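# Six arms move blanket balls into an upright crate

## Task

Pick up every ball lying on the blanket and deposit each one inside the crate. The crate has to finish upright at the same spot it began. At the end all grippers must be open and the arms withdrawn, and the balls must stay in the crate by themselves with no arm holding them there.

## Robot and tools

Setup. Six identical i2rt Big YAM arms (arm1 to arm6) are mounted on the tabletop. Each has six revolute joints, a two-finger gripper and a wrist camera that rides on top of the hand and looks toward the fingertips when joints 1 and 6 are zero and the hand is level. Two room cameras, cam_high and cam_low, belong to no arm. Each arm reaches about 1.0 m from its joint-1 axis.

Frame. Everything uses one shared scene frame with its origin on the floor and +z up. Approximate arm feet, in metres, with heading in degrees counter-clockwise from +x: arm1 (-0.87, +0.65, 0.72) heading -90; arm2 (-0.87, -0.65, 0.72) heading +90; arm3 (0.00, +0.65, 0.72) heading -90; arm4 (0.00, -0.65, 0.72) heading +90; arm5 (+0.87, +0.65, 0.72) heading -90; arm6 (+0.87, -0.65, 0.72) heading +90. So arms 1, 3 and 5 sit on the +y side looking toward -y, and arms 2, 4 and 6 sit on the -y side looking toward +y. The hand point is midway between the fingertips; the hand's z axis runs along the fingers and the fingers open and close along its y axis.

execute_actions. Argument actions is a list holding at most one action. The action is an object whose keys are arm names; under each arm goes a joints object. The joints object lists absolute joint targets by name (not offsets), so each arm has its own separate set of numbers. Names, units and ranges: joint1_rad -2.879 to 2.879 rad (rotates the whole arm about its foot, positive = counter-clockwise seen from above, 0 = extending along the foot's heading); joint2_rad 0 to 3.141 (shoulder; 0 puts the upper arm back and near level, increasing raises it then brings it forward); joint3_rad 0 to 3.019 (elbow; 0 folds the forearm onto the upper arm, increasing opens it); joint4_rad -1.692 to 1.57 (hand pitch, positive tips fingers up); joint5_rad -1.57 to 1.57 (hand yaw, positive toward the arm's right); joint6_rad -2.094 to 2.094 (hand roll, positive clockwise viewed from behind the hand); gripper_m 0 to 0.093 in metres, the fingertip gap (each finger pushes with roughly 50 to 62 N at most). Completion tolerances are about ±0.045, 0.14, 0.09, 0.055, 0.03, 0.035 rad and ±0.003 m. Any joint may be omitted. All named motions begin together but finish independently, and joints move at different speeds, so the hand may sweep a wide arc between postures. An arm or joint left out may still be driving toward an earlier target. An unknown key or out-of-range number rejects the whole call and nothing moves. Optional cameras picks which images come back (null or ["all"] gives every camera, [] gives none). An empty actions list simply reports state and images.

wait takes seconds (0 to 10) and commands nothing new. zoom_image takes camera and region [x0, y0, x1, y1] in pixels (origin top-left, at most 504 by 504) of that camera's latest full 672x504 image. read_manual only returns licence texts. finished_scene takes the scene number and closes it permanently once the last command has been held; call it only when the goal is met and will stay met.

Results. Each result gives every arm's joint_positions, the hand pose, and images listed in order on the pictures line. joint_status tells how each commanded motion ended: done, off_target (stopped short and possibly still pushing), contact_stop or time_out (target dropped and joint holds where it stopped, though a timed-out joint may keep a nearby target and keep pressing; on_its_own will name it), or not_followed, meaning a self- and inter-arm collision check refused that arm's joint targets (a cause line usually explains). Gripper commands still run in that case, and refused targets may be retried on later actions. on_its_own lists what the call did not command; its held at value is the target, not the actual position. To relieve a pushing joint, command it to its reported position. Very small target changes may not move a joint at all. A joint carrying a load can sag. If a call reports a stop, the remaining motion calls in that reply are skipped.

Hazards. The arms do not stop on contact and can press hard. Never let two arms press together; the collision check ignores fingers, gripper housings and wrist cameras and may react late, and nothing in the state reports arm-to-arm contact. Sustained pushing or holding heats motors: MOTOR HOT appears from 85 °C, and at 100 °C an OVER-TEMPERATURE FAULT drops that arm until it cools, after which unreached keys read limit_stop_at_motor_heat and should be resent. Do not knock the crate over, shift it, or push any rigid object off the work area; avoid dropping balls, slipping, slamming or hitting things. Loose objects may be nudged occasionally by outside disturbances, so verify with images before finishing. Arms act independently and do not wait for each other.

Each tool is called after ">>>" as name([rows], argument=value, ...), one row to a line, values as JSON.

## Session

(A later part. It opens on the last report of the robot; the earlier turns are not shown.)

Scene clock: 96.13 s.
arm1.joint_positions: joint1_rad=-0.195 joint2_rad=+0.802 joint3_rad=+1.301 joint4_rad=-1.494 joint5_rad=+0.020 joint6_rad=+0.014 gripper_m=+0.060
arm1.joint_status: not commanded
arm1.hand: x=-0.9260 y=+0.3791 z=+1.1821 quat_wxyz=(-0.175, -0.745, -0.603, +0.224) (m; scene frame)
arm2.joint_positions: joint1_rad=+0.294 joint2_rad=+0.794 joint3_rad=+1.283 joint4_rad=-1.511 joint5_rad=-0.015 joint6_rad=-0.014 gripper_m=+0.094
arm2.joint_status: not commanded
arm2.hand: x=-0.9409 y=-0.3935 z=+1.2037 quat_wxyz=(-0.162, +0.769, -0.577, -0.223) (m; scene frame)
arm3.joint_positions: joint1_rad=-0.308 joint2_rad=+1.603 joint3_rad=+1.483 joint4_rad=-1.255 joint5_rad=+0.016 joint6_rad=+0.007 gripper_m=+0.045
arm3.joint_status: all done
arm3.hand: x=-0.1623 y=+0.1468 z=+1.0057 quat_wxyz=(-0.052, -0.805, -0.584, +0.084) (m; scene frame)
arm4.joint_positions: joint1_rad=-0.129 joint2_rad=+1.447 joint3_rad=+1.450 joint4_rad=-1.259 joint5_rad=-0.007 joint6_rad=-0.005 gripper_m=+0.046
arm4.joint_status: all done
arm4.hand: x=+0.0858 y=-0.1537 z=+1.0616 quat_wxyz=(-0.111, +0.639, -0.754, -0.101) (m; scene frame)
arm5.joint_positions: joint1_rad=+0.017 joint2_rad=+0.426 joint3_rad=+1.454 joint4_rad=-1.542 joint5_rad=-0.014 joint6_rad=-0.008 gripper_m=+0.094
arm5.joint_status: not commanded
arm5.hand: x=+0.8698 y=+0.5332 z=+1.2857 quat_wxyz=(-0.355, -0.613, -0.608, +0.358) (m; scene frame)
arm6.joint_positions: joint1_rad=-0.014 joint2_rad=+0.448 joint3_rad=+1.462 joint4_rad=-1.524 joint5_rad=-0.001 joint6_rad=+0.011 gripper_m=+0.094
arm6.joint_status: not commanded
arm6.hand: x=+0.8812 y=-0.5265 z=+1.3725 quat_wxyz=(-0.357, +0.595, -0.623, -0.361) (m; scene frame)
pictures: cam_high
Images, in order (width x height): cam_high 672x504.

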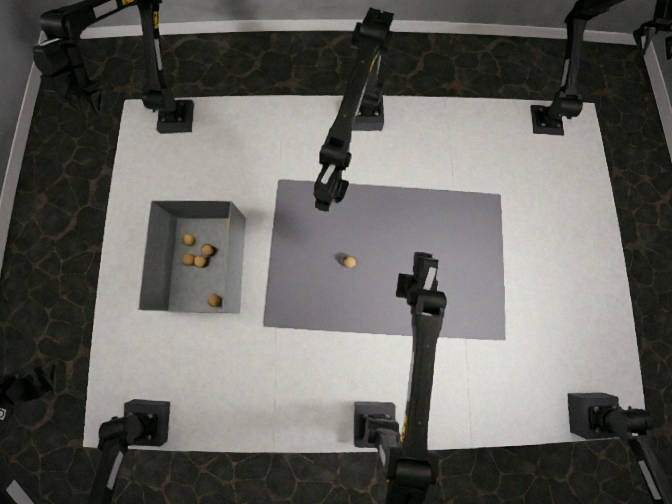

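>>> execute_actions([
  {"arm3":{"joints":{"joint1_rad":-0.83,"joint2_rad":1.89,"joint3_rad":1.98,"joint4_rad":-1.144}},"arm4":{"joints":{"joint1_rad":0.93}}},
], cameras=[])

>>> execute_actions([
  {"arm3":{"joints":{"joint2_rad":2.229,"joint3_rad":2.33,"joint4_rad":-0.859}},"arm4":{"joints":{"joint2_rad":1.89,"joint3_rad":1.97,"joint4_rad":-1.144}}},
], cameras=[])

>>> execute_actions([
  {"arm3":{"joints":{"joint2_rad":2.33}},"arm4":{"joints":{"joint2_rad":2.23,"joint3_rad":2.19,"joint4_rad":-0.862}}},
], cameras=["cam_high"])

>>> execute_actions([
  {"arm3":{"joints":{"gripper_m":0.06}},"arm4":{"joints":{"gripper_m":0.06}}},
], cameras=[])

>>> execute_actions([
  {"arm3":{"joints":{"joint2_rad":2.1}},"arm4":{"joints":{"joint2_rad":2.05}}},
], cameras=[])

>>> execute_actions([
  {"arm3":{"joints":{"joint2_rad":1.0,"joint3_rad":1.2,"joint4_rad":-1.4}},"arm4":{"joints":{"joint2_rad":1.6,"joint3_rad":1.5,"joint4_rad":-1.273}}},
], cameras=["cam_high"])

Scene clock: 98.40 s.
arm1.joint_positions: joint1_rad=-0.195 joint2_rad=+0.802 joint3_rad=+1.301 joint4_rad=-1.494 joint5_rad=+0.020 joint6_rad=+0.014 gripper_m=+0.060
arm1.joint_status: not commanded
arm1.hand: x=-0.9260 y=+0.3791 z=+1.1821 quat_wxyz=(-0.175, -0.745, -0.603, +0.224) (m; scene frame)
arm2.joint_positions: joint1_rad=+0.294 joint2_rad=+0.794 joint3_rad=+1.283 joint4_rad=-1.511 joint5_rad=-0.015 joint6_rad=-0.014 gripper_m=+0.094
arm2.joint_status: not commanded
arm2.hand: x=-0.9409 y=-0.3935 z=+1.2037 quat_wxyz=(-0.162, +0.769, -0.577, -0.223) (m; scene frame)
arm3.joint_positions: joint1_rad=-0.828 joint2_rad=+1.884 joint3_rad=+1.932 joint4_rad=-1.156 joint5_rad=+0.017 joint6_rad=+0.007 gripper_m=+0.045
arm3.joint_status: all done
arm3.hand: x=-0.5126 y=+0.1822 z=+1.0545 quat_wxyz=(-0.077, -0.908, -0.349, +0.217) (m; scene frame)
arm4.joint_positions: joint1_rad=+0.932 joint2_rad=+1.453 joint3_rad=+1.450 joint4_rad=-1.259 joint5_rad=-0.008 joint6_rad=-0.005 gripper_m=+0.046
arm4.joint_status: all done
arm4.hand: x=-0.3886 y=-0.3326 z=+1.0640 quat_wxyz=(-0.042, +0.932, -0.327, -0.147) (m; scene frame)
arm5.joint_positions: joint1_rad=+0.017 joint2_rad=+0.426 joint3_rad=+1.454 joint4_rad=-1.542 joint5_rad=-0.014 joint6_rad=-0.008 gripper_m=+0.094
arm5.joint_status: not commanded
arm5.hand: x=+0.8698 y=+0.5332 z=+1.2857 quat_wxyz=(-0.355, -0.613, -0.608, +0.358) (m; scene frame)
arm6.joint_positions: joint1_rad=-0.014 joint2_rad=+0.448 joint3_rad=+1.462 joint4_rad=-1.524 joint5_rad=-0.001 joint6_rad=+0.011 gripper_m=+0.094
arm6.joint_status: not commanded
arm6.hand: x=+0.8812 y=-0.5265 z=+1.3725 quat_wxyz=(-0.357, +0.595, -0.623, -0.361) (m; scene frame)
pictures: none
No camera images: the call's "cameras" was empty. Leave "cameras" out to get every camera's image.

Scene clock: 99.87 s.
arm1.joint_positions: joint1_rad=-0.195 joint2_rad=+0.802 joint3_rad=+1.301 joint4_rad=-1.494 joint5_rad=+0.020 joint6_rad=+0.014 gripper_m=+0.060
arm1.joint_status: not commanded
arm1.hand: x=-0.9260 y=+0.3791 z=+1.1821 quat_wxyz=(-0.175, -0.745, -0.603, +0.224) (m; scene frame)
arm2.joint_positions: joint1_rad=+0.294 joint2_rad=+0.794 joint3_rad=+1.283 joint4_rad=-1.511 joint5_rad=-0.015 joint6_rad=-0.014 gripper_m=+0.094
arm2.joint_status: not commanded
arm2.hand: x=-0.9409 y=-0.3935 z=+1.2037 quat_wxyz=(-0.162, +0.769, -0.577, -0.223) (m; scene frame)
arm3.joint_positions: joint1_rad=-0.828 joint2_rad=+2.237 joint3_rad=+2.274 joint4_rad=-0.885 joint5_rad=+0.017 joint6_rad=+0.007 gripper_m=+0.045
arm3.joint_status: all done
arm3.hand: x=-0.6298 y=+0.0743 z=+1.0023 quat_wxyz=(-0.123, -0.873, -0.334, +0.333) (m; scene frame)
arm4.joint_positions: joint1_rad=+0.932 joint2_rad=+1.887 joint3_rad=+1.921 joint4_rad=-1.161 joint5_rad=-0.008 joint6_rad=-0.005 gripper_m=+0.046
arm4.joint_status: all done
arm4.hand: x=-0.5366 y=-0.2133 z=+1.0450 quat_wxyz=(-0.064, +0.920, -0.323, -0.210) (m; scene frame)
arm5.joint_positions: joint1_rad=+0.017 joint2_rad=+0.426 joint3_rad=+1.454 joint4_rad=-1.542 joint5_rad=-0.014 joint6_rad=-0.008 gripper_m=+0.094
arm5.joint_status: not commanded
arm5.hand: x=+0.8698 y=+0.5332 z=+1.2857 quat_wxyz=(-0.355, -0.613, -0.608, +0.358) (m; scene frame)
arm6.joint_positions: joint1_rad=-0.014 joint2_rad=+0.448 joint3_rad=+1.462 joint4_rad=-1.524 joint5_rad=-0.001 joint6_rad=+0.011 gripper_m=+0.094
arm6.joint_status: not commanded
arm6.hand: x=+0.8812 y=-0.5265 z=+1.3725 quat_wxyz=(-0.357, +0.595, -0.623, -0.361) (m; scene frame)
pictures: none
No camera images: the call's "cameras" was empty. Leave "cameras" out to get every camera's image.

Scene clock: 101.10 s.
arm1.joint_positions: joint1_rad=-0.195 joint2_rad=+0.802 joint3_rad=+1.301 joint4_rad=-1.494 joint5_rad=+0.020 joint6_rad=+0.014 gripper_m=+0.060
arm1.joint_status: not commanded
arm1.hand: x=-0.9260 y=+0.3791 z=+1.1821 quat_wxyz=(-0.175, -0.745, -0.603, +0.224) (m; scene frame)
arm2.joint_positions: joint1_rad=+0.294 joint2_rad=+0.794 joint3_rad=+1.283 joint4_rad=-1.511 joint5_rad=-0.015 joint6_rad=-0.014 gripper_m=+0.094
arm2.joint_status: not commanded
arm2.hand: x=-0.9409 y=-0.3935 z=+1.2037 quat_wxyz=(-0.162, +0.769, -0.577, -0.223) (m; scene frame)
arm3.joint_positions: joint1_rad=-0.828 joint2_rad=+2.333 joint3_rad=+2.288 joint4_rad=-0.880 joint5_rad=+0.017 joint6_rad=+0.007 gripper_m=+0.045
arm3.joint_status: all done
arm3.hand: x=-0.6360 y=+0.0686 z=+0.9303 quat_wxyz=(-0.109, -0.885, -0.339, +0.299) (m; scene frame)
arm4.joint_positions: joint1_rad=+0.932 joint2_rad=+2.241 joint3_rad=+2.155 joint4_rad=-0.885 joint5_rad=-0.008 joint6_rad=-0.005 gripper_m=+0.046
arm4.joint_status: all done
arm4.hand: x=-0.6449 y=-0.1275 z=+0.9336 quat_wxyz=(-0.090, +0.901, -0.317, -0.281) (m; scene frame)
arm5.joint_positions: joint1_rad=+0.017 joint2_rad=+0.426 joint3_rad=+1.454 joint4_rad=-1.542 joint5_rad=-0.014 joint6_rad=-0.008 gripper_m=+0.094
arm5.joint_status: not commanded
arm5.hand: x=+0.8698 y=+0.5332 z=+1.2857 quat_wxyz=(-0.355, -0.613, -0.608, +0.358) (m; scene frame)
arm6.joint_positions: joint1_rad=-0.014 joint2_rad=+0.448 joint3_rad=+1.462 joint4_rad=-1.524 joint5_rad=-0.001 joint6_rad=+0.011 gripper_m=+0.094
arm6.joint_status: not commanded
arm6.hand: x=+0.8812 y=-0.5265 z=+1.3725 quat_wxyz=(-0.357, +0.595, -0.623, -0.361) (m; scene frame)
pictures: cam_high
Images, in order (width x height): cam_high 672x504.

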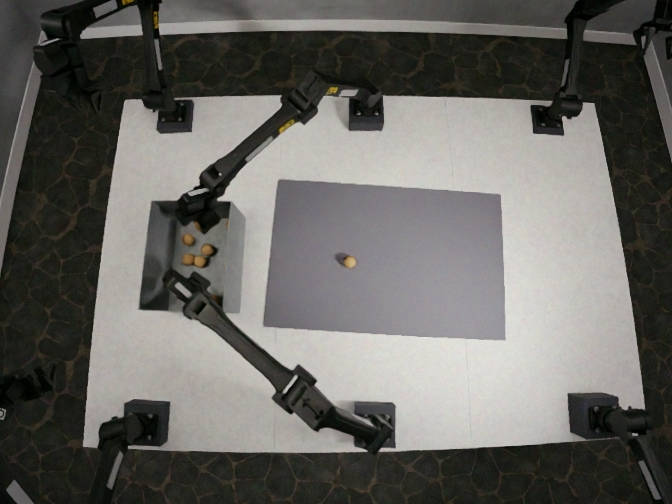

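Scene clock: 101.70 s.
arm1.joint_positions: joint1_rad=-0.195 joint2_rad=+0.802 joint3_rad=+1.301 joint4_rad=-1.494 joint5_rad=+0.020 joint6_rad=+0.014 gripper_m=+0.060
arm1.joint_status: not commanded
arm1.hand: x=-0.9260 y=+0.3791 z=+1.1821 quat_wxyz=(-0.175, -0.745, -0.603, +0.224) (m; scene frame)
arm2.joint_positions: joint1_rad=+0.294 joint2_rad=+0.794 joint3_rad=+1.283 joint4_rad=-1.511 joint5_rad=-0.015 joint6_rad=-0.014 gripper_m=+0.094
arm2.joint_status: not commanded
arm2.hand: x=-0.9409 y=-0.3935 z=+1.2037 quat_wxyz=(-0.162, +0.769, -0.577, -0.223) (m; scene frame)
arm3.joint_positions: joint1_rad=-0.828 joint2_rad=+2.333 joint3_rad=+2.288 joint4_rad=-0.880 joint5_rad=+0.017 joint6_rad=+0.007 gripper_m=+0.060
arm3.joint_status: all done
arm3.hand: x=-0.6360 y=+0.0686 z=+0.9303 quat_wxyz=(-0.109, -0.885, -0.339, +0.299) (m; scene frame)
arm4.joint_positions: joint1_rad=+0.932 joint2_rad=+2.241 joint3_rad=+2.155 joint4_rad=-0.885 joint5_rad=-0.008 joint6_rad=-0.005 gripper_m=+0.060
arm4.joint_status: all done
arm4.hand: x=-0.6449 y=-0.1275 z=+0.9336 quat_wxyz=(-0.090, +0.901, -0.317, -0.281) (m; scene frame)
arm5.joint_positions: joint1_rad=+0.017 joint2_rad=+0.426 joint3_rad=+1.454 joint4_rad=-1.542 joint5_rad=-0.014 joint6_rad=-0.008 gripper_m=+0.094
arm5.joint_status: not commanded
arm5.hand: x=+0.8698 y=+0.5332 z=+1.2857 quat_wxyz=(-0.355, -0.613, -0.608, +0.358) (m; scene frame)
arm6.joint_positions: joint1_rad=-0.014 joint2_rad=+0.448 joint3_rad=+1.462 joint4_rad=-1.524 joint5_rad=-0.001 joint6_rad=+0.011 gripper_m=+0.094
arm6.joint_status: not commanded
arm6.hand: x=+0.8812 y=-0.5265 z=+1.3725 quat_wxyz=(-0.357, +0.595, -0.623, -0.361) (m; scene frame)
pictures: none
No camera images: the call's "cameras" was empty. Leave "cameras" out to get every camera's image.

Scene clock: 103.30 s.
arm1.joint_positions: joint1_rad=-0.195 joint2_rad=+0.802 joint3_rad=+1.301 joint4_rad=-1.494 joint5_rad=+0.020 joint6_rad=+0.014 gripper_m=+0.060
arm1.joint_status: not commanded
arm1.hand: x=-0.9260 y=+0.3791 z=+1.1821 quat_wxyz=(-0.175, -0.745, -0.603, +0.224) (m; scene frame)
arm2.joint_positions: joint1_rad=+0.294 joint2_rad=+0.794 joint3_rad=+1.283 joint4_rad=-1.511 joint5_rad=-0.015 joint6_rad=-0.014 gripper_m=+0.094
arm2.joint_status: not commanded
arm2.hand: x=-0.9409 y=-0.3935 z=+1.2037 quat_wxyz=(-0.162, +0.769, -0.577, -0.223) (m; scene frame)
arm3.joint_positions: joint1_rad=-0.828 joint2_rad=+2.098 joint3_rad=+2.315 joint4_rad=-0.873 joint5_rad=+0.017 joint6_rad=+0.007 gripper_m=+0.060
arm3.joint_status: all done
arm3.hand: x=-0.6188 y=+0.0843 z=+1.1418 quat_wxyz=(-0.155, -0.838, -0.320, +0.414) (m; scene frame)
arm4.joint_positions: joint1_rad=+0.932 joint2_rad=+2.017 joint3_rad=+2.165 joint4_rad=-0.879 joint5_rad=-0.008 joint6_rad=-0.005 gripper_m=+0.060
arm4.joint_status: all done
arm4.hand: x=-0.6264 y=-0.1396 z=+1.1193 quat_wxyz=(-0.128, +0.862, -0.303, -0.386) (m; scene frame)
arm5.joint_positions: joint1_rad=+0.017 joint2_rad=+0.426 joint3_rad=+1.454 joint4_rad=-1.542 joint5_rad=-0.014 joint6_rad=-0.008 gripper_m=+0.094
arm5.joint_status: not commanded
arm5.hand: x=+0.8698 y=+0.5332 z=+1.2857 quat_wxyz=(-0.355, -0.613, -0.608, +0.358) (m; scene frame)
arm6.joint_positions: joint1_rad=-0.014 joint2_rad=+0.448 joint3_rad=+1.462 joint4_rad=-1.524 joint5_rad=-0.001 joint6_rad=+0.011 gripper_m=+0.094
arm6.joint_status: not commanded
arm6.hand: x=+0.8812 y=-0.5265 z=+1.3725 quat_wxyz=(-0.357, +0.595, -0.623, -0.361) (m; scene frame)
pictures: none
No camera images: the call's "cameras" was empty. Leave "cameras" out to get every camera's image.

Scene clock: 104.93 s.
arm1.joint_positions: joint1_rad=-0.195 joint2_rad=+0.802 joint3_rad=+1.301 joint4_rad=-1.494 joint5_rad=+0.020 joint6_rad=+0.014 gripper_m=+0.060
arm1.joint_status: not commanded
arm1.hand: x=-0.9260 y=+0.3791 z=+1.1821 quat_wxyz=(-0.175, -0.745, -0.603, +0.224) (m; scene frame)
arm2.joint_positions: joint1_rad=+0.294 joint2_rad=+0.794 joint3_rad=+1.283 joint4_rad=-1.511 joint5_rad=-0.015 joint6_rad=-0.014 gripper_m=+0.094
arm2.joint_status: not commanded
arm2.hand: x=-0.9409 y=-0.3935 z=+1.2037 quat_wxyz=(-0.162, +0.769, -0.577, -0.223) (m; scene frame)
arm3.joint_positions: joint1_rad=-0.828 joint2_rad=+1.000 joint3_rad=+1.199 joint4_rad=-1.386 joint5_rad=+0.017 joint6_rad=+0.007 gripper_m=+0.060
arm3.joint_status: all done
arm3.hand: x=-0.2526 y=+0.4218 z=+1.1190 quat_wxyz=(-0.063, -0.916, -0.352, +0.182) (m; scene frame)
arm4.joint_positions: joint1_rad=+0.932 joint2_rad=+1.586 joint3_rad=+1.499 joint4_rad=-1.259 joint5_rad=-0.008 joint6_rad=-0.005 gripper_m=+0.060
arm4.joint_status: all done
arm4.hand: x=-0.4119 y=-0.3145 z=+1.0203 quat_wxyz=(-0.028, +0.938, -0.329, -0.109) (m; scene frame)
arm5.joint_positions: joint1_rad=+0.017 joint2_rad=+0.426 joint3_rad=+1.454 joint4_rad=-1.542 joint5_rad=-0.014 joint6_rad=-0.008 gripper_m=+0.094
arm5.joint_status: not commanded
arm5.hand: x=+0.8698 y=+0.5332 z=+1.2857 quat_wxyz=(-0.355, -0.613, -0.608, +0.358) (m; scene frame)
arm6.joint_positions: joint1_rad=-0.014 joint2_rad=+0.448 joint3_rad=+1.462 joint4_rad=-1.524 joint5_rad=-0.001 joint6_rad=+0.011 gripper_m=+0.094
arm6.joint_status: not commanded
arm6.hand: x=+0.8812 y=-0.5265 z=+1.3725 quat_wxyz=(-0.357, +0.595, -0.623, -0.361) (m; scene frame)
pictures: cam_high
Images, in order (width x height): cam_high 672x504.

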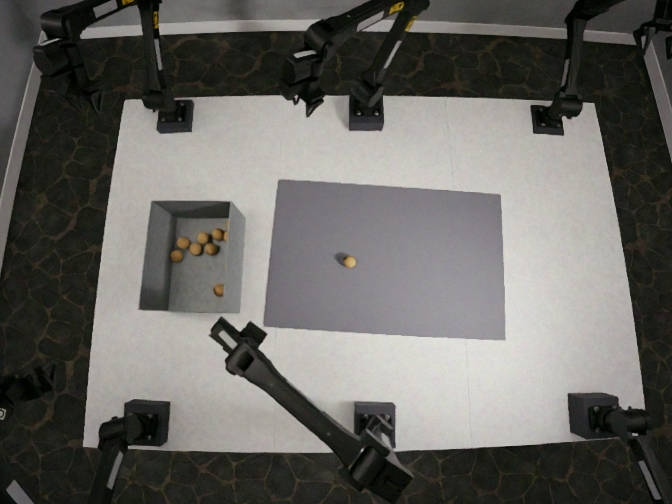

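>>> execute_actions([
  {"arm4":{"joints":{"joint1_rad":0.16,"gripper_m":0.093}}},
], cameras=["cam_high"])

>>> execute_actions([
  {"arm4":{"joints":{"joint2_rad":2.03,"joint3_rad":1.76,"joint4_rad":-1.29}}},
], cameras=["cam_high","arm4_cam_wrist"])

Scene clock: 107.57 s.
arm1.joint_positions: joint1_rad=-0.195 joint2_rad=+0.802 joint3_rad=+1.301 joint4_rad=-1.494 joint5_rad=+0.020 joint6_rad=+0.014 gripper_m=+0.060
arm1.joint_status: not commanded
arm1.hand: x=-0.9260 y=+0.3791 z=+1.1821 quat_wxyz=(-0.175, -0.745, -0.603, +0.224) (m; scene frame)
arm2.joint_positions: joint1_rad=+0.294 joint2_rad=+0.794 joint3_rad=+1.283 joint4_rad=-1.511 joint5_rad=-0.015 joint6_rad=-0.014 gripper_m=+0.094
arm2.joint_status: not commanded
arm2.hand: x=-0.9409 y=-0.3935 z=+1.2037 quat_wxyz=(-0.162, +0.769, -0.577, -0.223) (m; scene frame)
arm3.joint_positions: joint1_rad=-0.828 joint2_rad=+1.000 joint3_rad=+1.199 joint4_rad=-1.386 joint5_rad=+0.017 joint6_rad=+0.007 gripper_m=+0.060
arm3.joint_status: not commanded
arm3.hand: x=-0.2526 y=+0.4218 z=+1.1190 quat_wxyz=(-0.063, -0.916, -0.352, +0.182) (m; scene frame)
arm4.joint_positions: joint1_rad=+0.151 joint2_rad=+1.586 joint3_rad=+1.499 joint4_rad=-1.259 joint5_rad=-0.007 joint6_rad=-0.005 gripper_m=+0.093
arm4.joint_status: all done
arm4.hand: x=-0.0577 y=-0.1200 z=+1.0159 quat_wxyz=(-0.066, +0.742, -0.661, -0.085) (m; scene frame)
arm5.joint_positions: joint1_rad=+0.017 joint2_rad=+0.426 joint3_rad=+1.454 joint4_rad=-1.542 joint5_rad=-0.014 joint6_rad=-0.008 gripper_m=+0.094
arm5.joint_status: not commanded
arm5.hand: x=+0.8698 y=+0.5332 z=+1.2857 quat_wxyz=(-0.355, -0.613, -0.608, +0.358) (m; scene frame)
arm6.joint_positions: joint1_rad=-0.014 joint2_rad=+0.448 joint3_rad=+1.462 joint4_rad=-1.524 joint5_rad=-0.001 joint6_rad=+0.011 gripper_m=+0.094
arm6.joint_status: not commanded
arm6.hand: x=+0.8812 y=-0.5265 z=+1.3725 quat_wxyz=(-0.357, +0.595, -0.623, -0.361) (m; scene frame)
pictures: cam_high
Images, in order (width x height): cam_high 672x504.

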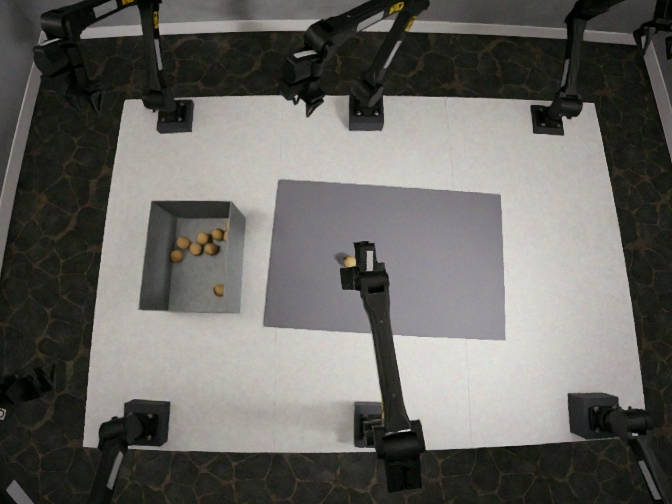

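Scene clock: 108.80 s.
arm1.joint_positions: joint1_rad=-0.195 joint2_rad=+0.802 joint3_rad=+1.301 joint4_rad=-1.494 joint5_rad=+0.020 joint6_rad=+0.014 gripper_m=+0.060
arm1.joint_status: not commanded
arm1.hand: x=-0.9260 y=+0.3791 z=+1.1821 quat_wxyz=(-0.175, -0.745, -0.603, +0.224) (m; scene frame)
arm2.joint_positions: joint1_rad=+0.294 joint2_rad=+0.794 joint3_rad=+1.283 joint4_rad=-1.511 joint5_rad=-0.015 joint6_rad=-0.014 gripper_m=+0.094
arm2.joint_status: not commanded
arm2.hand: x=-0.9409 y=-0.3935 z=+1.2037 quat_wxyz=(-0.162, +0.769, -0.577, -0.223) (m; scene frame)
arm3.joint_positions: joint1_rad=-0.828 joint2_rad=+1.000 joint3_rad=+1.199 joint4_rad=-1.386 joint5_rad=+0.017 joint6_rad=+0.007 gripper_m=+0.060
arm3.joint_status: not commanded
arm3.hand: x=-0.2526 y=+0.4218 z=+1.1190 quat_wxyz=(-0.063, -0.916, -0.352, +0.182) (m; scene frame)
arm4.joint_positions: joint1_rad=+0.151 joint2_rad=+2.039 joint3_rad=+1.722 joint4_rad=-1.279 joint5_rad=-0.007 joint6_rad=-0.005 gripper_m=+0.093
arm4.joint_status: all done
arm4.hand: x=-0.0675 y=-0.0427 z=+0.8527 quat_wxyz=(+0.017, +0.746, -0.665, +0.008) (m; scene frame)
arm5.joint_positions: joint1_rad=+0.017 joint2_rad=+0.426 joint3_rad=+1.454 joint4_rad=-1.542 joint5_rad=-0.014 joint6_rad=-0.008 gripper_m=+0.094
arm5.joint_status: not commanded
arm5.hand: x=+0.8698 y=+0.5332 z=+1.2857 quat_wxyz=(-0.355, -0.613, -0.608, +0.358) (m; scene frame)
arm6.joint_positions: joint1_rad=-0.014 joint2_rad=+0.448 joint3_rad=+1.462 joint4_rad=-1.524 joint5_rad=-0.001 joint6_rad=+0.011 gripper_m=+0.094
arm6.joint_status: not commanded
arm6.hand: x=+0.8812 y=-0.5265 z=+1.3725 quat_wxyz=(-0.357, +0.595, -0.623, -0.361) (m; scene frame)
pictures: arm4_cam_wrist, cam_high
Images, in order (width x height): arm4_cam_wrist 672x504, cam_high 672x504.

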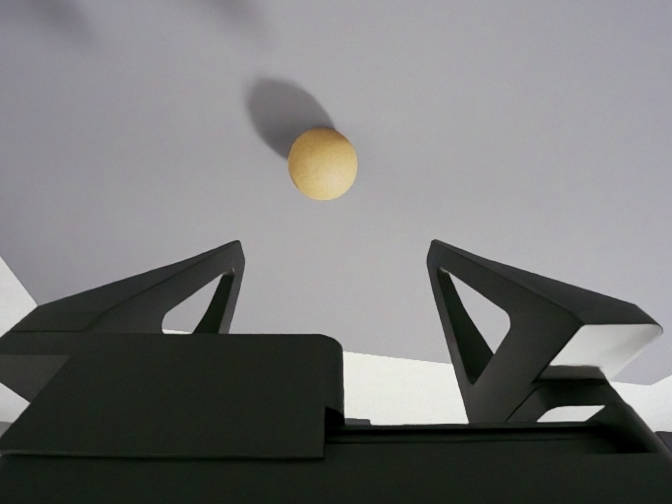

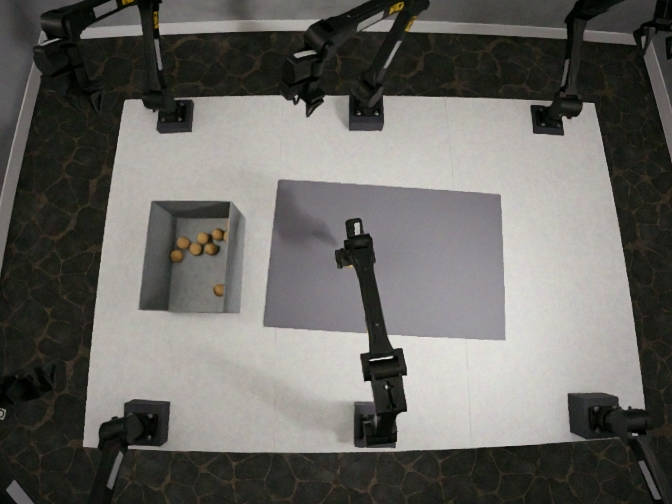

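>>> execute_actions([
  {"arm4":{"joints":{"joint1_rad":0.18,"joint2_rad":2.21,"joint3_rad":1.67,"joint4_rad":-1.03}}},
], cameras=["arm4_cam_wrist"])

Scene clock: 110.53 s.
arm1.joint_positions: joint1_rad=-0.195 joint2_rad=+0.802 joint3_rad=+1.301 joint4_rad=-1.494 joint5_rad=+0.020 joint6_rad=+0.014 gripper_m=+0.060
arm1.joint_status: not commanded
arm1.hand: x=-0.9260 y=+0.3791 z=+1.1821 quat_wxyz=(-0.175, -0.745, -0.603, +0.224) (m; scene frame)
arm2.joint_positions: joint1_rad=+0.294 joint2_rad=+0.794 joint3_rad=+1.283 joint4_rad=-1.511 joint5_rad=-0.015 joint6_rad=-0.014 gripper_m=+0.094
arm2.joint_status: not commanded
arm2.hand: x=-0.9409 y=-0.3935 z=+1.2037 quat_wxyz=(-0.162, +0.769, -0.577, -0.223) (m; scene frame)
arm3.joint_positions: joint1_rad=-0.828 joint2_rad=+1.000 joint3_rad=+1.199 joint4_rad=-1.386 joint5_rad=+0.017 joint6_rad=+0.007 gripper_m=+0.060
arm3.joint_status: not commanded
arm3.hand: x=-0.2526 y=+0.4218 z=+1.1190 quat_wxyz=(-0.063, -0.916, -0.352, +0.182) (m; scene frame)
arm4.joint_positions: joint1_rad=+0.175 joint2_rad=+2.186 joint3_rad=+1.674 joint4_rad=-1.046 joint5_rad=-0.005 joint6_rad=-0.005 gripper_m=+0.093
arm4.joint_status: all done
arm4.hand: x=-0.0849 y=-0.0243 z=+0.7470 quat_wxyz=(+0.004, +0.754, -0.657, -0.005) (m; scene frame)
arm5.joint_positions: joint1_rad=+0.017 joint2_rad=+0.426 joint3_rad=+1.454 joint4_rad=-1.542 joint5_rad=-0.014 joint6_rad=-0.008 gripper_m=+0.094
arm5.joint_status: not commanded
arm5.hand: x=+0.8698 y=+0.5332 z=+1.2857 quat_wxyz=(-0.355, -0.613, -0.608, +0.358) (m; scene frame)
arm6.joint_positions: joint1_rad=-0.014 joint2_rad=+0.448 joint3_rad=+1.462 joint4_rad=-1.524 joint5_rad=-0.001 joint6_rad=+0.011 gripper_m=+0.094
arm6.joint_status: not commanded
arm6.hand: x=+0.8812 y=-0.5265 z=+1.3725 quat_wxyz=(-0.357, +0.595, -0.623, -0.361) (m; scene frame)
pictures: arm4_cam_wrist
Images, in order (width x height): arm4_cam_wrist 672x504.

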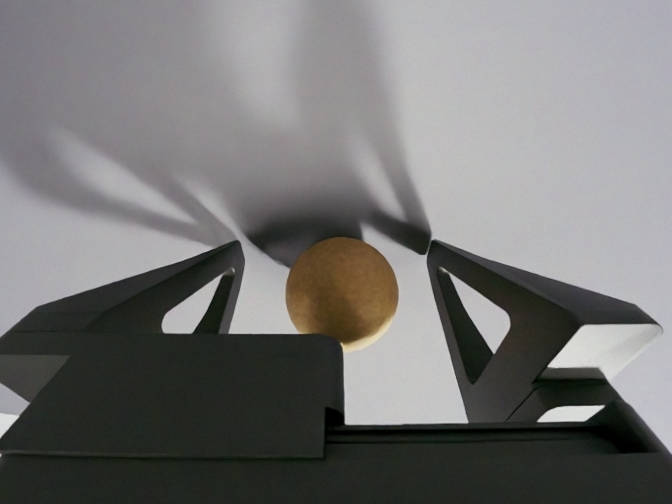

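>>> execute_actions([
  {"arm4":{"joints":{"gripper_m":0.015}}},
], cameras=["arm4_cam_wrist"])

>>> execute_actions([
  {"arm4":{"joints":{"joint2_rad":1.469,"joint3_rad":1.442,"joint4_rad":-1.273}}},
], cameras=["arm4_cam_wrist"])

Scene clock: 111.77 s.
arm1.joint_positions: joint1_rad=-0.195 joint2_rad=+0.802 joint3_rad=+1.301 joint4_rad=-1.494 joint5_rad=+0.020 joint6_rad=+0.014 gripper_m=+0.060
arm1.joint_status: not commanded
arm1.hand: x=-0.9260 y=+0.3791 z=+1.1821 quat_wxyz=(-0.175, -0.745, -0.603, +0.224) (m; scene frame)
arm2.joint_positions: joint1_rad=+0.294 joint2_rad=+0.794 joint3_rad=+1.283 joint4_rad=-1.511 joint5_rad=-0.015 joint6_rad=-0.014 gripper_m=+0.094
arm2.joint_status: not commanded
arm2.hand: x=-0.9409 y=-0.3935 z=+1.2037 quat_wxyz=(-0.162, +0.769, -0.577, -0.223) (m; scene frame)
arm3.joint_positions: joint1_rad=-0.828 joint2_rad=+1.000 joint3_rad=+1.199 joint4_rad=-1.386 joint5_rad=+0.017 joint6_rad=+0.007 gripper_m=+0.060
arm3.joint_status: not commanded
arm3.hand: x=-0.2526 y=+0.4218 z=+1.1190 quat_wxyz=(-0.063, -0.916, -0.352, +0.182) (m; scene frame)
arm4.joint_positions: joint1_rad=+0.175 joint2_rad=+2.186 joint3_rad=+1.674 joint4_rad=-1.046 joint5_rad=-0.006 joint6_rad=-0.005 gripper_m=+0.046
arm4.joint_status: gripper_m off_target (ended at +0.046, target +0.015)
arm4.hand: x=-0.0851 y=-0.0244 z=+0.7470 quat_wxyz=(+0.004, +0.754, -0.657, -0.005) (m; scene frame)
arm5.joint_positions: joint1_rad=+0.017 joint2_rad=+0.426 joint3_rad=+1.454 joint4_rad=-1.542 joint5_rad=-0.014 joint6_rad=-0.008 gripper_m=+0.094
arm5.joint_status: not commanded
arm5.hand: x=+0.8698 y=+0.5332 z=+1.2857 quat_wxyz=(-0.355, -0.613, -0.608, +0.358) (m; scene frame)
arm6.joint_positions: joint1_rad=-0.014 joint2_rad=+0.448 joint3_rad=+1.462 joint4_rad=-1.524 joint5_rad=-0.001 joint6_rad=+0.011 gripper_m=+0.094
arm6.joint_status: not commanded
arm6.hand: x=+0.8812 y=-0.5265 z=+1.3725 quat_wxyz=(-0.357, +0.595, -0.623, -0.361) (m; scene frame)
pictures: arm4_cam_wrist
Images, in order (width x height): arm4_cam_wrist 672x504.

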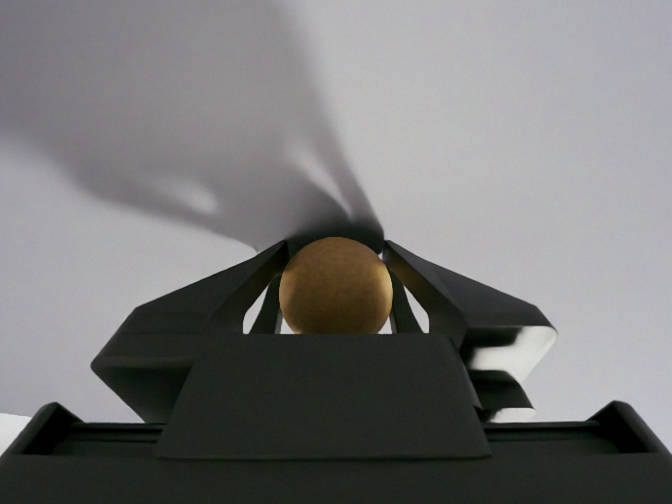

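Scene clock: 113.33 s.
arm1.joint_positions: joint1_rad=-0.195 joint2_rad=+0.802 joint3_rad=+1.301 joint4_rad=-1.494 joint5_rad=+0.020 joint6_rad=+0.014 gripper_m=+0.060
arm1.joint_status: not commanded
arm1.hand: x=-0.9260 y=+0.3791 z=+1.1821 quat_wxyz=(-0.175, -0.745, -0.603, +0.224) (m; scene frame)
arm2.joint_positions: joint1_rad=+0.294 joint2_rad=+0.794 joint3_rad=+1.283 joint4_rad=-1.511 joint5_rad=-0.015 joint6_rad=-0.014 gripper_m=+0.094
arm2.joint_status: not commanded
arm2.hand: x=-0.9409 y=-0.3935 z=+1.2037 quat_wxyz=(-0.162, +0.769, -0.577, -0.223) (m; scene frame)
arm3.joint_positions: joint1_rad=-0.828 joint2_rad=+1.000 joint3_rad=+1.199 joint4_rad=-1.386 joint5_rad=+0.017 joint6_rad=+0.007 gripper_m=+0.060
arm3.joint_status: not commanded
arm3.hand: x=-0.2526 y=+0.4218 z=+1.1190 quat_wxyz=(-0.063, -0.916, -0.352, +0.182) (m; scene frame)
arm4.joint_positions: joint1_rad=+0.175 joint2_rad=+1.450 joint3_rad=+1.427 joint4_rad=-1.256 joint5_rad=-0.006 joint6_rad=-0.005 gripper_m=+0.046
arm4.joint_status: all done
arm4.hand: x=-0.0650 y=-0.1555 z=+1.0514 quat_wxyz=(-0.088, +0.747, -0.650, -0.110) (m; scene frame)
arm5.joint_positions: joint1_rad=+0.017 joint2_rad=+0.426 joint3_rad=+1.454 joint4_rad=-1.542 joint5_rad=-0.014 joint6_rad=-0.008 gripper_m=+0.094
arm5.joint_status: not commanded
arm5.hand: x=+0.8698 y=+0.5332 z=+1.2857 quat_wxyz=(-0.355, -0.613, -0.608, +0.358) (m; scene frame)
arm6.joint_positions: joint1_rad=-0.014 joint2_rad=+0.448 joint3_rad=+1.462 joint4_rad=-1.524 joint5_rad=-0.001 joint6_rad=+0.011 gripper_m=+0.094
arm6.joint_status: not commanded
arm6.hand: x=+0.8812 y=-0.5265 z=+1.3725 quat_wxyz=(-0.357, +0.595, -0.623, -0.361) (m; scene frame)
pictures: arm4_cam_wrist
Images, in order (width x height): arm4_cam_wrist 672x504.

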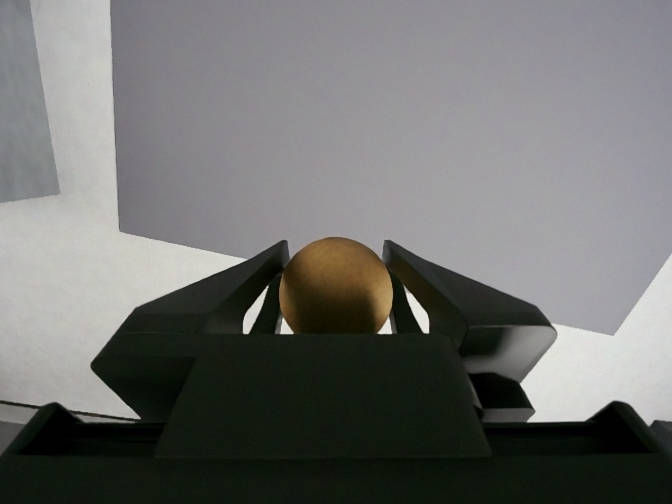

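>>> execute_actions([
  {"arm4":{"joints":{"joint1_rad":0.93}}},
], cameras=[])

>>> execute_actions([
  {"arm4":{"joints":{"joint2_rad":1.89,"joint3_rad":1.97,"joint4_rad":-1.144}}},
], cameras=[])

>>> execute_actions([
  {"arm4":{"joints":{"joint2_rad":2.23,"joint3_rad":2.19,"joint4_rad":-0.862}}},
], cameras=["cam_high","arm4_cam_wrist"])

Scene clock: 115.00 s.
arm1.joint_positions: joint1_rad=-0.195 joint2_rad=+0.802 joint3_rad=+1.301 joint4_rad=-1.494 joint5_rad=+0.020 joint6_rad=+0.014 gripper_m=+0.060
arm1.joint_status: not commanded
arm1.hand: x=-0.9260 y=+0.3791 z=+1.1821 quat_wxyz=(-0.175, -0.745, -0.603, +0.224) (m; scene frame)
arm2.joint_positions: joint1_rad=+0.294 joint2_rad=+0.794 joint3_rad=+1.283 joint4_rad=-1.511 joint5_rad=-0.015 joint6_rad=-0.014 gripper_m=+0.094
arm2.joint_status: not commanded
arm2.hand: x=-0.9409 y=-0.3935 z=+1.2037 quat_wxyz=(-0.162, +0.769, -0.577, -0.223) (m; scene frame)
arm3.joint_positions: joint1_rad=-0.828 joint2_rad=+1.000 joint3_rad=+1.199 joint4_rad=-1.386 joint5_rad=+0.017 joint6_rad=+0.007 gripper_m=+0.060
arm3.joint_status: not commanded
arm3.hand: x=-0.2526 y=+0.4218 z=+1.1190 quat_wxyz=(-0.063, -0.916, -0.352, +0.182) (m; scene frame)
arm4.joint_positions: joint1_rad=+0.935 joint2_rad=+1.450 joint3_rad=+1.427 joint4_rad=-1.256 joint5_rad=-0.008 joint6_rad=-0.005 gripper_m=+0.046
arm4.joint_status: all done
arm4.hand: x=-0.3854 y=-0.3368 z=+1.0555 quat_wxyz=(-0.039, +0.934, -0.327, -0.140) (m; scene frame)
arm5.joint_positions: joint1_rad=+0.017 joint2_rad=+0.426 joint3_rad=+1.454 joint4_rad=-1.542 joint5_rad=-0.014 joint6_rad=-0.008 gripper_m=+0.094
arm5.joint_status: not commanded
arm5.hand: x=+0.8698 y=+0.5332 z=+1.2857 quat_wxyz=(-0.355, -0.613, -0.608, +0.358) (m; scene frame)
arm6.joint_positions: joint1_rad=-0.014 joint2_rad=+0.448 joint3_rad=+1.462 joint4_rad=-1.524 joint5_rad=-0.001 joint6_rad=+0.011 gripper_m=+0.094
arm6.joint_status: not commanded
arm6.hand: x=+0.8812 y=-0.5265 z=+1.3725 quat_wxyz=(-0.357, +0.595, -0.623, -0.361) (m; scene frame)
pictures: none
No camera images: the call's "cameras" was empty. Leave "cameras" out to get every camera's image.

Scene clock: 116.30 s.
arm1.joint_positions: joint1_rad=-0.195 joint2_rad=+0.802 joint3_rad=+1.301 joint4_rad=-1.494 joint5_rad=+0.020 joint6_rad=+0.014 gripper_m=+0.060
arm1.joint_status: not commanded
arm1.hand: x=-0.9260 y=+0.3791 z=+1.1821 quat_wxyz=(-0.175, -0.745, -0.603, +0.224) (m; scene frame)
arm2.joint_positions: joint1_rad=+0.294 joint2_rad=+0.794 joint3_rad=+1.283 joint4_rad=-1.511 joint5_rad=-0.015 joint6_rad=-0.014 gripper_m=+0.094
arm2.joint_status: not commanded
arm2.hand: x=-0.9409 y=-0.3935 z=+1.2037 quat_wxyz=(-0.162, +0.769, -0.577, -0.223) (m; scene frame)
arm3.joint_positions: joint1_rad=-0.828 joint2_rad=+1.000 joint3_rad=+1.199 joint4_rad=-1.386 joint5_rad=+0.017 joint6_rad=+0.007 gripper_m=+0.060
arm3.joint_status: not commanded
arm3.hand: x=-0.2526 y=+0.4218 z=+1.1190 quat_wxyz=(-0.063, -0.916, -0.352, +0.182) (m; scene frame)
arm4.joint_positions: joint1_rad=+0.935 joint2_rad=+1.886 joint3_rad=+1.920 joint4_rad=-1.161 joint5_rad=-0.008 joint6_rad=-0.005 gripper_m=+0.046
arm4.joint_status: all done
arm4.hand: x=-0.5374 y=-0.2147 z=+1.0450 quat_wxyz=(-0.064, +0.921, -0.323, -0.210) (m; scene frame)
arm5.joint_positions: joint1_rad=+0.017 joint2_rad=+0.426 joint3_rad=+1.454 joint4_rad=-1.542 joint5_rad=-0.014 joint6_rad=-0.008 gripper_m=+0.094
arm5.joint_status: not commanded
arm5.hand: x=+0.8698 y=+0.5332 z=+1.2857 quat_wxyz=(-0.355, -0.613, -0.608, +0.358) (m; scene frame)
arm6.joint_positions: joint1_rad=-0.014 joint2_rad=+0.448 joint3_rad=+1.462 joint4_rad=-1.524 joint5_rad=-0.001 joint6_rad=+0.011 gripper_m=+0.094
arm6.joint_status: not commanded
arm6.hand: x=+0.8812 y=-0.5265 z=+1.3725 quat_wxyz=(-0.357, +0.595, -0.623, -0.361) (m; scene frame)
pictures: none
No camera images: the call's "cameras" was empty. Leave "cameras" out to get every camera's image.

Scene clock: 117.53 s.
arm1.joint_positions: joint1_rad=-0.195 joint2_rad=+0.802 joint3_rad=+1.301 joint4_rad=-1.494 joint5_rad=+0.020 joint6_rad=+0.014 gripper_m=+0.060
arm1.joint_status: not commanded
arm1.hand: x=-0.9260 y=+0.3791 z=+1.1821 quat_wxyz=(-0.175, -0.745, -0.603, +0.224) (m; scene frame)
arm2.joint_positions: joint1_rad=+0.294 joint2_rad=+0.794 joint3_rad=+1.283 joint4_rad=-1.511 joint5_rad=-0.015 joint6_rad=-0.014 gripper_m=+0.094
arm2.joint_status: not commanded
arm2.hand: x=-0.9409 y=-0.3935 z=+1.2037 quat_wxyz=(-0.162, +0.769, -0.577, -0.223) (m; scene frame)
arm3.joint_positions: joint1_rad=-0.828 joint2_rad=+1.000 joint3_rad=+1.199 joint4_rad=-1.386 joint5_rad=+0.017 joint6_rad=+0.007 gripper_m=+0.060
arm3.joint_status: not commanded
arm3.hand: x=-0.2526 y=+0.4218 z=+1.1190 quat_wxyz=(-0.063, -0.916, -0.352, +0.182) (m; scene frame)
arm4.joint_positions: joint1_rad=+0.935 joint2_rad=+2.241 joint3_rad=+2.155 joint4_rad=-0.885 joint5_rad=-0.008 joint6_rad=-0.005 gripper_m=+0.046
arm4.joint_status: all done
arm4.hand: x=-0.6461 y=-0.1290 z=+0.9336 quat_wxyz=(-0.089, +0.902, -0.316, -0.281) (m; scene frame)
arm5.joint_positions: joint1_rad=+0.017 joint2_rad=+0.426 joint3_rad=+1.454 joint4_rad=-1.542 joint5_rad=-0.014 joint6_rad=-0.008 gripper_m=+0.094
arm5.joint_status: not commanded
arm5.hand: x=+0.8698 y=+0.5332 z=+1.2857 quat_wxyz=(-0.355, -0.613, -0.608, +0.358) (m; scene frame)
arm6.joint_positions: joint1_rad=-0.014 joint2_rad=+0.448 joint3_rad=+1.462 joint4_rad=-1.524 joint5_rad=-0.001 joint6_rad=+0.011 gripper_m=+0.094
arm6.joint_status: not commanded
arm6.hand: x=+0.8812 y=-0.5265 z=+1.3725 quat_wxyz=(-0.357, +0.595, -0.623, -0.361) (m; scene frame)
pictures: arm4_cam_wrist, cam_high
Images, in order (width x height): arm4_cam_wrist 672x504, cam_high 672x504.

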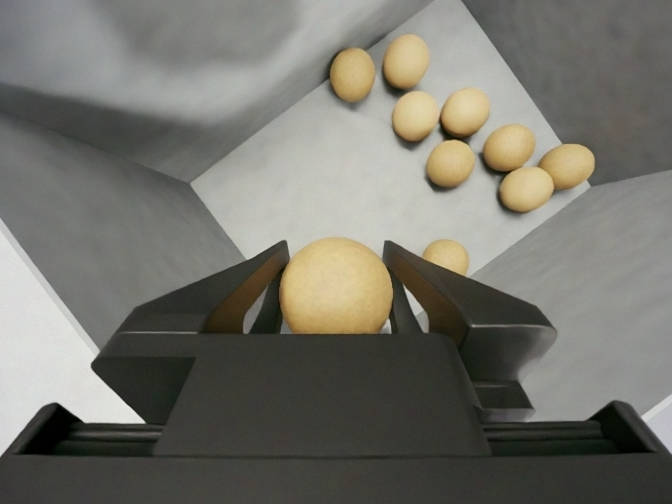

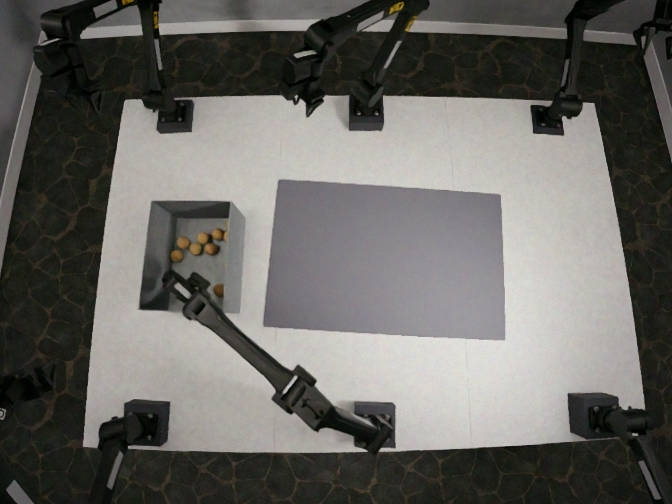

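>>> execute_actions([
  {"arm4":{"joints":{"gripper_m":0.06}}},
], cameras=[])

>>> execute_actions([
  {"arm4":{"joints":{"joint2_rad":2.05}}},
], cameras=["arm4_cam_wrist"])

>>> execute_actions([
  {"arm4":{"joints":{"joint2_rad":1.2,"joint3_rad":1.3,"joint4_rad":-1.4}}},
], cameras=["cam_high","cam_low"])

Scene clock: 118.60 s.
arm1.joint_positions: joint1_rad=-0.195 joint2_rad=+0.802 joint3_rad=+1.301 joint4_rad=-1.494 joint5_rad=+0.020 joint6_rad=+0.014 gripper_m=+0.060
arm1.joint_status: not commanded
arm1.hand: x=-0.9260 y=+0.3791 z=+1.1821 quat_wxyz=(-0.175, -0.745, -0.603, +0.224) (m; scene frame)
arm2.joint_positions: joint1_rad=+0.294 joint2_rad=+0.794 joint3_rad=+1.283 joint4_rad=-1.511 joint5_rad=-0.015 joint6_rad=-0.014 gripper_m=+0.094
arm2.joint_status: not commanded
arm2.hand: x=-0.9409 y=-0.3935 z=+1.2037 quat_wxyz=(-0.162, +0.769, -0.577, -0.223) (m; scene frame)
arm3.joint_positions: joint1_rad=-0.828 joint2_rad=+1.000 joint3_rad=+1.199 joint4_rad=-1.386 joint5_rad=+0.017 joint6_rad=+0.007 gripper_m=+0.060
arm3.joint_status: not commanded
arm3.hand: x=-0.2526 y=+0.4218 z=+1.1190 quat_wxyz=(-0.063, -0.916, -0.352, +0.182) (m; scene frame)
arm4.joint_positions: joint1_rad=+0.935 joint2_rad=+2.241 joint3_rad=+2.155 joint4_rad=-0.885 joint5_rad=-0.008 joint6_rad=-0.005 gripper_m=+0.060
arm4.joint_status: all done
arm4.hand: x=-0.6461 y=-0.1290 z=+0.9336 quat_wxyz=(-0.089, +0.902, -0.316, -0.281) (m; scene frame)
arm5.joint_positions: joint1_rad=+0.017 joint2_rad=+0.426 joint3_rad=+1.454 joint4_rad=-1.542 joint5_rad=-0.014 joint6_rad=-0.008 gripper_m=+0.094
arm5.joint_status: not commanded
arm5.hand: x=+0.8698 y=+0.5332 z=+1.2857 quat_wxyz=(-0.355, -0.613, -0.608, +0.358) (m; scene frame)
arm6.joint_positions: joint1_rad=-0.014 joint2_rad=+0.448 joint3_rad=+1.462 joint4_rad=-1.524 joint5_rad=-0.001 joint6_rad=+0.011 gripper_m=+0.094
arm6.joint_status: not commanded
arm6.hand: x=+0.8812 y=-0.5265 z=+1.3725 quat_wxyz=(-0.357, +0.595, -0.623, -0.361) (m; scene frame)
pictures: none
No camera images: the call's "cameras" was empty. Leave "cameras" out to get every camera's image.

Scene clock: 119.80 s.
arm1.joint_positions: joint1_rad=-0.195 joint2_rad=+0.802 joint3_rad=+1.301 joint4_rad=-1.494 joint5_rad=+0.020 joint6_rad=+0.014 gripper_m=+0.060
arm1.joint_status: not commanded
arm1.hand: x=-0.9260 y=+0.3791 z=+1.1821 quat_wxyz=(-0.175, -0.745, -0.603, +0.224) (m; scene frame)
arm2.joint_positions: joint1_rad=+0.294 joint2_rad=+0.794 joint3_rad=+1.283 joint4_rad=-1.511 joint5_rad=-0.015 joint6_rad=-0.014 gripper_m=+0.094
arm2.joint_status: not commanded
arm2.hand: x=-0.9409 y=-0.3935 z=+1.2037 quat_wxyz=(-0.162, +0.769, -0.577, -0.223) (m; scene frame)
arm3.joint_positions: joint1_rad=-0.828 joint2_rad=+1.000 joint3_rad=+1.199 joint4_rad=-1.386 joint5_rad=+0.017 joint6_rad=+0.007 gripper_m=+0.060
arm3.joint_status: not commanded
arm3.hand: x=-0.2526 y=+0.4218 z=+1.1190 quat_wxyz=(-0.063, -0.916, -0.352, +0.182) (m; scene frame)
arm4.joint_positions: joint1_rad=+0.935 joint2_rad=+2.017 joint3_rad=+2.165 joint4_rad=-0.879 joint5_rad=-0.008 joint6_rad=-0.005 gripper_m=+0.060
arm4.joint_status: all done
arm4.hand: x=-0.6276 y=-0.1410 z=+1.1195 quat_wxyz=(-0.127, +0.862, -0.302, -0.387) (m; scene frame)
arm5.joint_positions: joint1_rad=+0.017 joint2_rad=+0.426 joint3_rad=+1.454 joint4_rad=-1.542 joint5_rad=-0.014 joint6_rad=-0.008 gripper_m=+0.094
arm5.joint_status: not commanded
arm5.hand: x=+0.8698 y=+0.5332 z=+1.2857 quat_wxyz=(-0.355, -0.613, -0.608, +0.358) (m; scene frame)
arm6.joint_positions: joint1_rad=-0.014 joint2_rad=+0.448 joint3_rad=+1.462 joint4_rad=-1.524 joint5_rad=-0.001 joint6_rad=+0.011 gripper_m=+0.094
arm6.joint_status: not commanded
arm6.hand: x=+0.8812 y=-0.5265 z=+1.3725 quat_wxyz=(-0.357, +0.595, -0.623, -0.361) (m; scene frame)
pictures: arm4_cam_wrist
Images, in order (width x height): arm4_cam_wrist 672x504.

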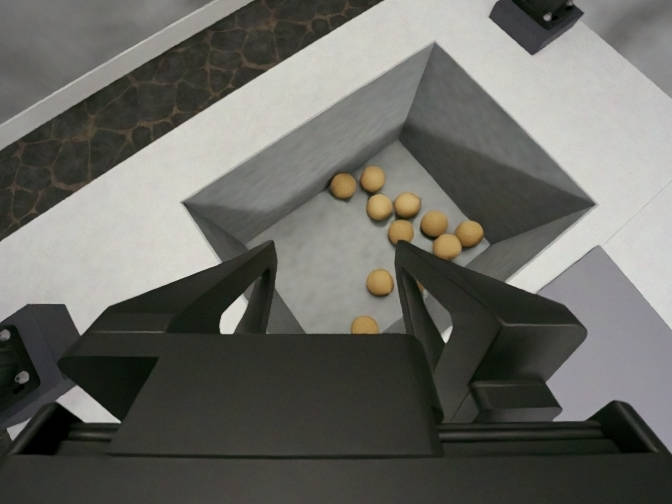

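Scene clock: 121.33 s.
arm1.joint_positions: joint1_rad=-0.195 joint2_rad=+0.802 joint3_rad=+1.301 joint4_rad=-1.494 joint5_rad=+0.020 joint6_rad=+0.014 gripper_m=+0.060
arm1.joint_status: not commanded
arm1.hand: x=-0.9260 y=+0.3791 z=+1.1821 quat_wxyz=(-0.175, -0.745, -0.603, +0.224) (m; scene frame)
arm2.joint_positions: joint1_rad=+0.294 joint2_rad=+0.794 joint3_rad=+1.283 joint4_rad=-1.511 joint5_rad=-0.015 joint6_rad=-0.014 gripper_m=+0.094
arm2.joint_status: not commanded
arm2.hand: x=-0.9409 y=-0.3935 z=+1.2037 quat_wxyz=(-0.162, +0.769, -0.577, -0.223) (m; scene frame)
arm3.joint_positions: joint1_rad=-0.828 joint2_rad=+1.000 joint3_rad=+1.199 joint4_rad=-1.386 joint5_rad=+0.017 joint6_rad=+0.007 gripper_m=+0.060
arm3.joint_status: not commanded
arm3.hand: x=-0.2526 y=+0.4218 z=+1.1190 quat_wxyz=(-0.063, -0.916, -0.352, +0.182) (m; scene frame)
arm4.joint_positions: joint1_rad=+0.935 joint2_rad=+1.188 joint3_rad=+1.302 joint4_rad=-1.385 joint5_rad=-0.008 joint6_rad=-0.005 gripper_m=+0.060
arm4.joint_status: all done
arm4.hand: x=-0.3065 y=-0.3996 z=+1.1008 quat_wxyz=(-0.040, +0.933, -0.327, -0.143) (m; scene frame)
arm5.joint_positions: joint1_rad=+0.017 joint2_rad=+0.426 joint3_rad=+1.454 joint4_rad=-1.542 joint5_rad=-0.014 joint6_rad=-0.008 gripper_m=+0.094
arm5.joint_status: not commanded
arm5.hand: x=+0.8698 y=+0.5332 z=+1.2857 quat_wxyz=(-0.355, -0.613, -0.608, +0.358) (m; scene frame)
arm6.joint_positions: joint1_rad=-0.014 joint2_rad=+0.448 joint3_rad=+1.462 joint4_rad=-1.524 joint5_rad=-0.001 joint6_rad=+0.011 gripper_m=+0.094
arm6.joint_status: not commanded
arm6.hand: x=+0.8812 y=-0.5265 z=+1.3725 quat_wxyz=(-0.357, +0.595, -0.623, -0.361) (m; scene frame)
pictures: cam_high, cam_low
Images, in order (width x height): cam_high 672x504, cam_low 672x504.

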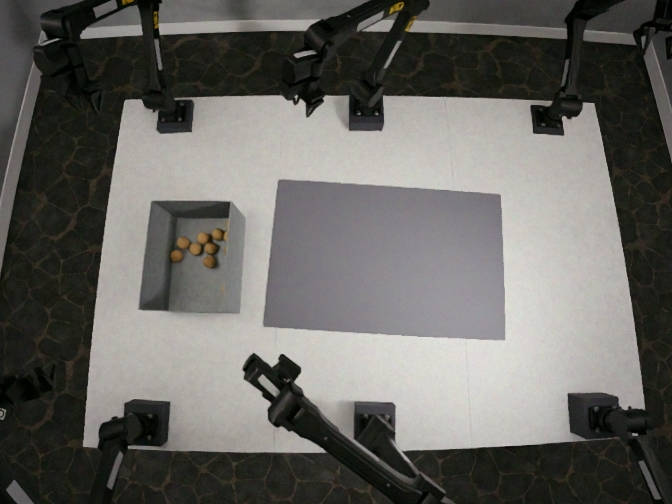

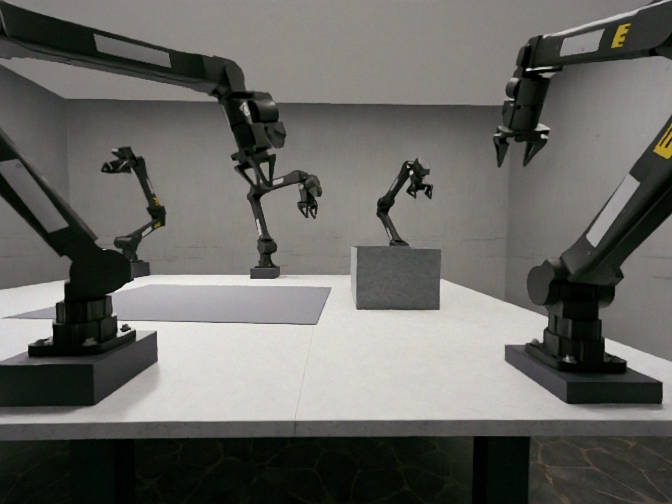

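The blanket is empty, the crate is in place and the arms are clear.

>>> finished_scene(scene=2)

The scene is finished: the task was done.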